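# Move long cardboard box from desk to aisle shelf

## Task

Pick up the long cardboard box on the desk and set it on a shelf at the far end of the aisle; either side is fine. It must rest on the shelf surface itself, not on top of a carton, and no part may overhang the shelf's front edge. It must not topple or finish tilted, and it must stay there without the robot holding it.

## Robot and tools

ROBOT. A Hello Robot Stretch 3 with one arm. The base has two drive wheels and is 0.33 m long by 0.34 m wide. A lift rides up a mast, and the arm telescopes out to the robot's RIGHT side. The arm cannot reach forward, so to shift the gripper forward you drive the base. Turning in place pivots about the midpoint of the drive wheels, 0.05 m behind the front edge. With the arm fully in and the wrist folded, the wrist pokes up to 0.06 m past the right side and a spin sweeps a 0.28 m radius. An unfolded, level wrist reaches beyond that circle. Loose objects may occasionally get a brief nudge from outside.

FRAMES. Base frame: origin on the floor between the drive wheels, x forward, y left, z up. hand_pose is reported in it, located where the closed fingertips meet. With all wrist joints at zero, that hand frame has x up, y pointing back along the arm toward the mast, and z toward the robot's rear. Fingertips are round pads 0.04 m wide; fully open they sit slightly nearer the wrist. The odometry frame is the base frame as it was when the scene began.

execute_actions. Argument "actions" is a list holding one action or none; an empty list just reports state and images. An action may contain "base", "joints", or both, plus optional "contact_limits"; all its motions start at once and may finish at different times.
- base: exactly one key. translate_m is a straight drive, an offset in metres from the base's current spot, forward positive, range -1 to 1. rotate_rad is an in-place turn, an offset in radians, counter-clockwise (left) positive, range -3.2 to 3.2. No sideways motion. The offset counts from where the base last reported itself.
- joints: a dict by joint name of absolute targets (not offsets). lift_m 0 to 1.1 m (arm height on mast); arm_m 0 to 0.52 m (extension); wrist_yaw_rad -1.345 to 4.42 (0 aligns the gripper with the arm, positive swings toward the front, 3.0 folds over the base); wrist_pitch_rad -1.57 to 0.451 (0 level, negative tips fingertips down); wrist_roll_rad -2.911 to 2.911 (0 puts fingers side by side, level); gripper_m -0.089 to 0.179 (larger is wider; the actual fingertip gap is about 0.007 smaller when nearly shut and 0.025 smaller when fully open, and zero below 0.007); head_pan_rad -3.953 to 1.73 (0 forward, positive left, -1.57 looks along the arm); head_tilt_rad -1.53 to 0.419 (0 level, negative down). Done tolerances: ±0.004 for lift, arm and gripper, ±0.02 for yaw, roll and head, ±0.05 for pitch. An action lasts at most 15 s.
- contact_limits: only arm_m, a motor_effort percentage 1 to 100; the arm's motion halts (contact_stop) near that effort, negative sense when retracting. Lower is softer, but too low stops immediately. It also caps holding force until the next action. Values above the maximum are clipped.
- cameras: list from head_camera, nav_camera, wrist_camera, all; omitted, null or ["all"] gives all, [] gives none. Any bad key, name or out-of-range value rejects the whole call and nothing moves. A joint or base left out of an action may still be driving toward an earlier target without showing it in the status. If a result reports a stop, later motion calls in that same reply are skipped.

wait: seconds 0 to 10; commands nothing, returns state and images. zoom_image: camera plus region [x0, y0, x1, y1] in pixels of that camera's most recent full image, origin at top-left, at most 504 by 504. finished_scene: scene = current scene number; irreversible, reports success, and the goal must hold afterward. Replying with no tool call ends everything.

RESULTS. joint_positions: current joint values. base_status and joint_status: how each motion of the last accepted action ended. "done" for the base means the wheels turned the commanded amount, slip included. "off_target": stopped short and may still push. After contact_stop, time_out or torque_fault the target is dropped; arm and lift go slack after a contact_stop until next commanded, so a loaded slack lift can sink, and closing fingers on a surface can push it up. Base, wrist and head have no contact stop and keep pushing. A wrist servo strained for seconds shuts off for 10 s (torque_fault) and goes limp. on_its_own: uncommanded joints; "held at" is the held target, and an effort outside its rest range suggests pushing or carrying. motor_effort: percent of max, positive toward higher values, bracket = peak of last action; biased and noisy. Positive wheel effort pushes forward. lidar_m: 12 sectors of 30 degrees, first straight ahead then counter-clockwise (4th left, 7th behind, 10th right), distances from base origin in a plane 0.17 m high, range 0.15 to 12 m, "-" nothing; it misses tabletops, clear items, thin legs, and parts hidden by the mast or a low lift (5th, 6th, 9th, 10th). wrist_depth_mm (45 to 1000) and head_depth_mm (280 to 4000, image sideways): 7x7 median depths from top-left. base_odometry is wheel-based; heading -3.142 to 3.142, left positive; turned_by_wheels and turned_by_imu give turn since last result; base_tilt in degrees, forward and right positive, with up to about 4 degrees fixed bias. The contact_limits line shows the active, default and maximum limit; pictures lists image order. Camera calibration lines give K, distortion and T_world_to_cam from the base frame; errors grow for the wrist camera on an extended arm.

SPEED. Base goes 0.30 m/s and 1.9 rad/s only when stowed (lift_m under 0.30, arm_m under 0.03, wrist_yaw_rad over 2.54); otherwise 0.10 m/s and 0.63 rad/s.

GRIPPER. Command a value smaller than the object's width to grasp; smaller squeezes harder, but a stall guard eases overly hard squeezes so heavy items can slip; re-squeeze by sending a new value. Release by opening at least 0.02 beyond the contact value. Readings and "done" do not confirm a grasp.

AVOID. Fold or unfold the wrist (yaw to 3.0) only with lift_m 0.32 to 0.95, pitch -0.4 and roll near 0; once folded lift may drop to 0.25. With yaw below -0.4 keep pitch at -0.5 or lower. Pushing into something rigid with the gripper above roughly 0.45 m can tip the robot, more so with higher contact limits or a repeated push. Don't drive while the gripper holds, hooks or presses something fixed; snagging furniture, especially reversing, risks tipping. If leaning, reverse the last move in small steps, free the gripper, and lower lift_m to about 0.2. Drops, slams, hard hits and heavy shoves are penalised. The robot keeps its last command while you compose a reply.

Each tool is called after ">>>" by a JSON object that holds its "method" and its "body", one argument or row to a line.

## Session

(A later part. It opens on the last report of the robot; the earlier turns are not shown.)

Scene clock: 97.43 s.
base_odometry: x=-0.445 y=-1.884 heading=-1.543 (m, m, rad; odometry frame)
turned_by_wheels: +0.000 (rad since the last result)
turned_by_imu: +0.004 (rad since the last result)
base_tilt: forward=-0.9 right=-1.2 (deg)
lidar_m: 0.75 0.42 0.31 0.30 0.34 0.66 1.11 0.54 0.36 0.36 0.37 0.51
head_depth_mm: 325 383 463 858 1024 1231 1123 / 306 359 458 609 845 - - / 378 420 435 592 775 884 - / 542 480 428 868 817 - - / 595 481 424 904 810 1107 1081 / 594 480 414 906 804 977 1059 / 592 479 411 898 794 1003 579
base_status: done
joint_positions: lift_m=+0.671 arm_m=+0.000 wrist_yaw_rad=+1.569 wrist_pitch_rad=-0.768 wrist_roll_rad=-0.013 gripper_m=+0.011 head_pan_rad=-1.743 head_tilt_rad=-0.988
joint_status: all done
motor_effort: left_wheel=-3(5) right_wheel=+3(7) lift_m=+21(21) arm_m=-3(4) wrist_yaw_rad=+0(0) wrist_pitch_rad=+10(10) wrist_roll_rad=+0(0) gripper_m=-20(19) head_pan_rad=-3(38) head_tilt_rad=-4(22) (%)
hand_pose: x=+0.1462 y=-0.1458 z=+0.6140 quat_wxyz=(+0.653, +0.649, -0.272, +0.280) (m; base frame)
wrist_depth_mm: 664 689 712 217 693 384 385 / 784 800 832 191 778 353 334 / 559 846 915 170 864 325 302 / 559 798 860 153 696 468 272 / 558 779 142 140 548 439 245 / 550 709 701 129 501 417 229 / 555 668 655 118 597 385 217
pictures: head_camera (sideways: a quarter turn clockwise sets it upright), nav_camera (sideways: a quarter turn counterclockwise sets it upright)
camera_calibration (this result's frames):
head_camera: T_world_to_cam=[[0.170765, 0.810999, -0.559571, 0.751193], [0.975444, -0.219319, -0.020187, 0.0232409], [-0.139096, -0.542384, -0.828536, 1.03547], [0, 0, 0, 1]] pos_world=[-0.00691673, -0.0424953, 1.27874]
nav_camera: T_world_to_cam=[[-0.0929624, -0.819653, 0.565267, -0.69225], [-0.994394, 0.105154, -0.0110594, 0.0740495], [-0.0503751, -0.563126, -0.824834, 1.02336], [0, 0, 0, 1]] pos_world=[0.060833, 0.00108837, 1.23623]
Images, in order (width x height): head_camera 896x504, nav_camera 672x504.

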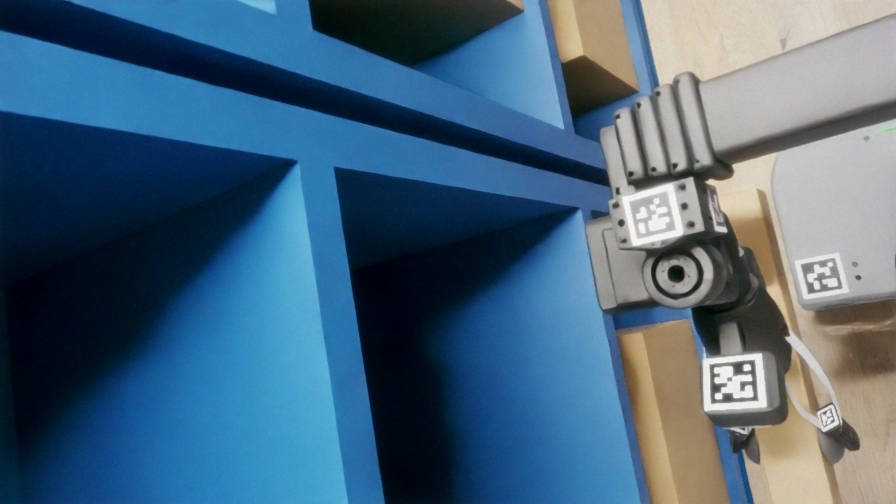

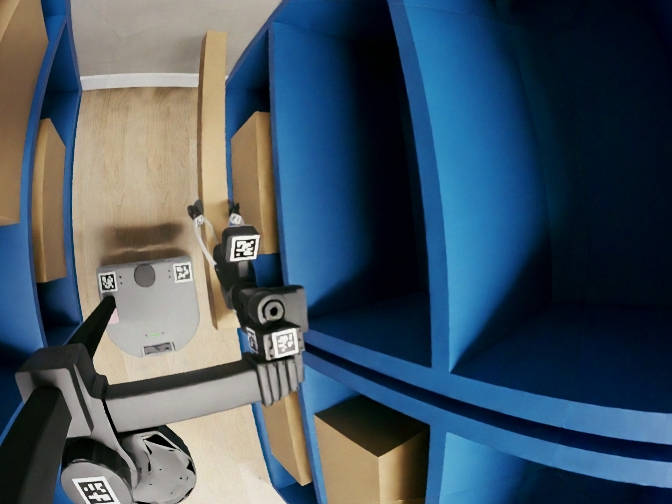

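>>> {"method": "execute_actions", "body": {
  "actions": [
    {"base": {"translate_m": 0.05}, "joints": {"arm_m": 0.29, "lift_m": 0.658, "head_pan_rad": -1.2, "head_tilt_rad": -0.95}, "contact_limits": {"arm_m": 15}}
  ]
}}

Scene clock: 103.57 s.
base_odometry: x=-0.444 y=-1.934 heading=-1.543 (m, m, rad; odometry frame)
turned_by_wheels: +0.000 (rad since the last result)
turned_by_imu: +0.001 (rad since the last result)
base_tilt: forward=-0.8 right=-1.2 (deg)
lidar_m: 0.71 0.42 0.31 0.29 0.34 0.39 1.16 0.57 0.38 0.35 0.37 0.51
head_depth_mm: 633 515 425 878 815 911 - / 649 513 424 929 771 1117 1113 / 653 513 426 975 782 1133 1119 / 651 512 434 932 809 1144 1124 / 649 512 444 929 838 1181 1100 / 647 511 456 873 988 1212 1105 / 645 510 1010 876 1258 1231 1100
base_status: done
joint_positions: lift_m=+0.659 arm_m=+0.290 wrist_yaw_rad=+1.569 wrist_pitch_rad=-0.768 wrist_roll_rad=-0.013 gripper_m=+0.011 head_pan_rad=-1.207 head_tilt_rad=-0.952
joint_status: all done
motor_effort: left_wheel=-3(6) right_wheel=+3(7) lift_m=+21(22) arm_m=+5(5) wrist_yaw_rad=-1(0) wrist_pitch_rad=+10(10) wrist_roll_rad=+0(0) gripper_m=-20(19) head_pan_rad=+3(33) head_tilt_rad=+1(7) (%)
contact_limits: arm_m 15 (drawing in: default 20, maximum 33; extending or still: default 28, maximum 46)
hand_pose: x=+0.1461 y=-0.4350 z=+0.6020 quat_wxyz=(+0.653, +0.649, -0.272, +0.280) (m; base frame)
wrist_depth_mm: 666 669 370 217 358 354 359 / 771 778 314 190 312 316 315 / 846 924 275 169 280 280 283 / 835 840 249 153 253 254 256 / 770 749 142 140 234 232 233 / 702 689 204 128 203 212 214 / 667 195 191 119 195 197 197
pictures: head_camera (sideways: a quarter turn clockwise sets it upright), nav_camera (sideways: a quarter turn counterclockwise sets it upright), wrist_camera
camera_calibration (this result's frames):
head_camera: T_world_to_cam=[[-0.260056, 0.765165, -0.588977, 0.79213], [0.950884, 0.309, -0.018417, 0.0210872], [0.167902, -0.564838, -0.80794, 1.00683], [0, 0, 0, 1]] pos_world=[0.0168989, -0.0439328, 1.28039]
nav_camera: T_world_to_cam=[[0.331293, -0.73268, 0.594495, -0.732918], [-0.908494, -0.417809, -0.00865027, 0.0703895], [0.254724, -0.537229, -0.804053, 0.994481], [0, 0, 0, 1]] pos_world=[0.0534416, 0.0266794, 1.23594]
wrist_camera: T_world_to_cam=[[0.0291904, -0.999148, 0.0291871, -0.462132], [-0.839557, -0.0403541, -0.541772, 0.453027], [0.542488, -0.00868967, -0.840019, 0.586584], [0, 0, 0, 1]] pos_world=[0.0756167, -0.43836, 0.751667]
Images, in order (width x height): head_camera 896x504, nav_camera 672x504, wrist_camera 644x364.

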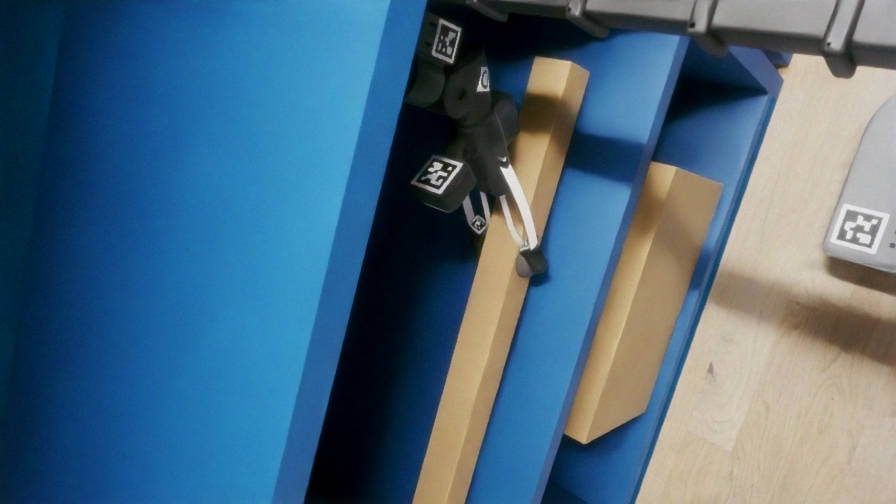

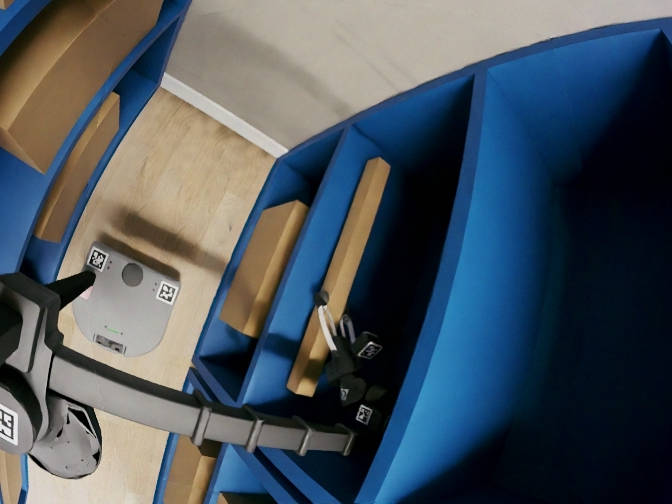

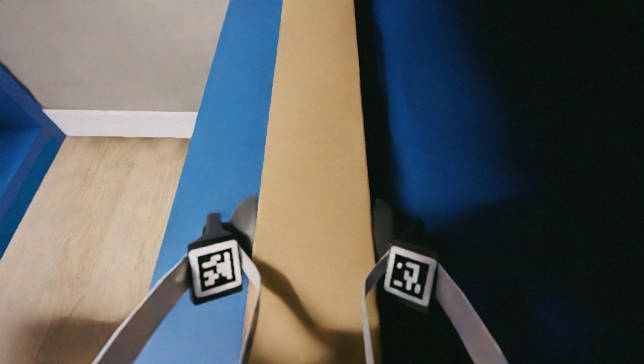

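>>> {"method": "execute_actions", "body": {
  "actions": [
    {"joints": {"lift_m": 0.625}}
  ],
  "cameras": []
}}

>>> {"method": "execute_actions", "body": {
  "actions": [
    {"joints": {"gripper_m": 0.09}}
  ],
  "cameras": []
}}

>>> {"method": "execute_actions", "body": {
  "actions": [
    {"joints": {"lift_m": 0.675}}
  ],
  "cameras": ["head_camera", "wrist_camera", "nav_camera"]
}}

Scene clock: 105.50 s.
base_odometry: x=-0.444 y=-1.934 heading=-1.543 (m, m, rad; odometry frame)
turned_by_wheels: +0.000 (rad since the last result)
turned_by_imu: +0.000 (rad since the last result)
base_tilt: forward=-0.9 right=-1.2 (deg)
lidar_m: 0.71 0.42 0.30 0.29 0.34 0.39 1.16 0.57 0.38 0.36 0.37 0.51
head_depth_mm: 630 516 425 412 812 836 - / 646 515 424 923 782 1128 1121 / 650 514 427 975 781 1145 1127 / 650 512 435 933 812 1137 1120 / 647 511 445 932 842 1193 1103 / 649 510 456 931 984 1205 1102 / 646 509 1014 878 1253 1230 1088
base_status: not commanded
joint_positions: lift_m=+0.626 arm_m=+0.290 wrist_yaw_rad=+1.569 wrist_pitch_rad=-0.768 wrist_roll_rad=-0.013 gripper_m=+0.011 head_pan_rad=-1.207 head_tilt_rad=-0.952
joint_status: all done
motor_effort: left_wheel=-3(4) right_wheel=+3(3) lift_m=+21(23) arm_m=+5(4) wrist_yaw_rad=+0(0) wrist_pitch_rad=+10(10) wrist_roll_rad=+0(0) gripper_m=-20(20) head_pan_rad=+3(3) head_tilt_rad=+1(0) (%)
hand_pose: x=+0.1461 y=-0.4350 z=+0.5690 quat_wxyz=(+0.653, +0.649, -0.272, +0.280) (m; base frame)
wrist_depth_mm: 659 660 305 217 302 306 305 / 784 757 260 189 264 268 269 / 861 852 232 169 238 240 240 / 802 811 211 153 212 216 217 / 732 201 141 139 198 194 198 / 681 183 171 128 173 180 181 / 642 165 162 119 164 167 167
pictures: none
No camera images: the call's "cameras" was empty. Leave "cameras" out to get every camera's image.

Scene clock: 106.80 s.
base_odometry: x=-0.444 y=-1.934 heading=-1.543 (m, m, rad; odometry frame)
turned_by_wheels: +0.000 (rad since the last result)
turned_by_imu: +0.000 (rad since the last result)
base_tilt: forward=-0.9 right=-1.2 (deg)
lidar_m: 0.70 0.42 0.31 0.29 0.34 0.39 1.16 0.57 0.38 0.36 0.37 0.51
head_depth_mm: 632 515 424 413 819 837 - / 647 515 424 922 785 1120 1126 / 651 512 427 962 788 1136 1125 / 649 512 435 933 803 1146 1115 / 651 511 443 929 843 1191 1098 / 647 511 455 930 988 1212 1107 / 648 509 1015 882 1255 1221 1102
base_status: not commanded
joint_positions: lift_m=+0.626 arm_m=+0.290 wrist_yaw_rad=+1.569 wrist_pitch_rad=-0.766 wrist_roll_rad=-0.013 gripper_m=+0.090 head_pan_rad=-1.207 head_tilt_rad=-0.952
joint_status: all done
motor_effort: left_wheel=-4(3) right_wheel=+3(3) lift_m=+21(21) arm_m=+4(5) wrist_yaw_rad=+0(0) wrist_pitch_rad=+9(10) wrist_roll_rad=+0(1) gripper_m=+1(83) head_pan_rad=+3(3) head_tilt_rad=+1(1) (%)
hand_pose: x=+0.1466 y=-0.4350 z=+0.5693 quat_wxyz=(+0.653, +0.648, -0.273, +0.281) (m; base frame)
wrist_depth_mm: 664 647 306 219 303 307 306 / 776 762 262 192 267 266 268 / 850 881 233 172 238 240 243 / 792 807 211 155 217 216 217 / 725 725 190 142 200 196 198 / 675 680 173 130 173 180 181 / 626 164 161 120 164 167 167
pictures: none
No camera images: the call's "cameras" was empty. Leave "cameras" out to get every camera's image.

Scene clock: 108.10 s.
base_odometry: x=-0.444 y=-1.934 heading=-1.543 (m, m, rad; odometry frame)
turned_by_wheels: +0.000 (rad since the last result)
turned_by_imu: +0.000 (rad since the last result)
base_tilt: forward=-0.9 right=-1.2 (deg)
lidar_m: 0.71 0.42 0.31 0.29 0.34 0.39 1.16 0.57 0.38 0.35 0.37 0.51
head_depth_mm: 630 515 425 876 823 886 - / 647 514 423 885 783 1130 1112 / 652 512 427 965 785 1128 1115 / 651 512 436 934 810 1150 1124 / 649 510 445 937 838 1188 1105 / 650 511 456 928 988 1213 1098 / 645 508 1013 885 1259 1225 1099
base_status: not commanded
joint_positions: lift_m=+0.674 arm_m=+0.290 wrist_yaw_rad=+1.569 wrist_pitch_rad=-0.765 wrist_roll_rad=-0.013 gripper_m=+0.090 head_pan_rad=-1.207 head_tilt_rad=-0.952
joint_status: all done
motor_effort: left_wheel=-3(3) right_wheel=+3(3) lift_m=+62(59) arm_m=+5(5) wrist_yaw_rad=+0(0) wrist_pitch_rad=+9(9) wrist_roll_rad=+0(0) gripper_m=+0(1) head_pan_rad=+3(3) head_tilt_rad=+1(0) (%)
hand_pose: x=+0.1467 y=-0.4350 z=+0.6182 quat_wxyz=(+0.653, +0.648, -0.273, +0.281) (m; base frame)
wrist_depth_mm: 678 650 403 315 388 389 382 / 768 782 345 272 340 341 340 / 841 898 300 233 298 304 307 / 842 862 269 214 273 272 275 / 793 786 247 194 250 248 249 / 731 740 220 177 225 229 229 / 668 213 207 165 210 210 212
pictures: head_camera (sideways: a quarter turn clockwise sets it upright), nav_camera (sideways: a quarter turn counterclockwise sets it upright), wrist_camera
camera_calibration (this result's frames):
head_camera: T_world_to_cam=[[-0.260056, 0.765165, -0.588977, 0.79213], [0.950884, 0.309, -0.018417, 0.0210872], [0.167902, -0.564838, -0.80794, 1.00683], [0, 0, 0, 1]] pos_world=[0.0168989, -0.0439328, 1.28039]
nav_camera: T_world_to_cam=[[0.331294, -0.73268, 0.594495, -0.732918], [-0.908494, -0.417809, -0.00865028, 0.0703895], [0.254724, -0.537229, -0.804053, 0.994481], [0, 0, 0, 1]] pos_world=[0.0534416, 0.0266794, 1.23594]
wrist_camera: T_world_to_cam=[[0.0291043, -0.999148, 0.0292749, -0.46267], [-0.837993, -0.0403546, -0.544186, 0.463537], [0.544904, -0.00869398, -0.838454, 0.598562], [0, 0, 0, 1]] pos_world=[0.0757479, -0.438366, 0.767661]
Images, in order (width x height): head_camera 896x504, nav_camera 672x504, wrist_camera 644x364.

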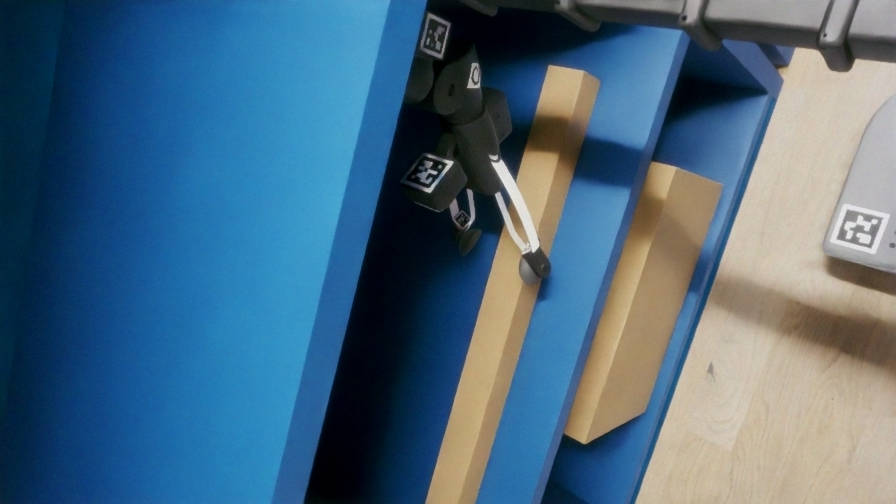

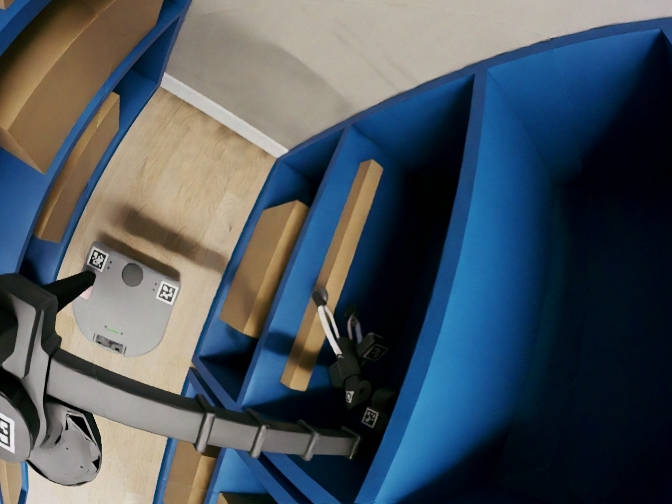

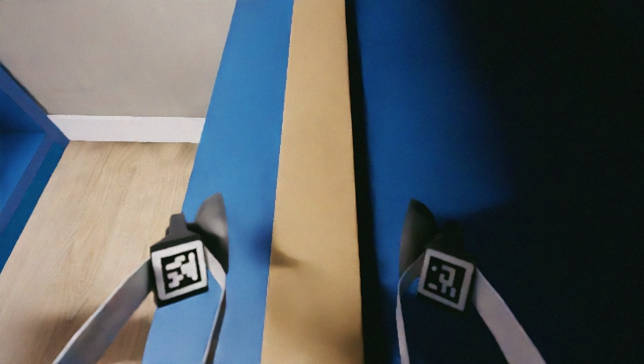

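The box is resting on the shelf, inside the front edge, and the gripper is clear of it.

>>> {"method": "finished_scene", "body": {
  "scene": 2
}}

The scene is finished: the task was done.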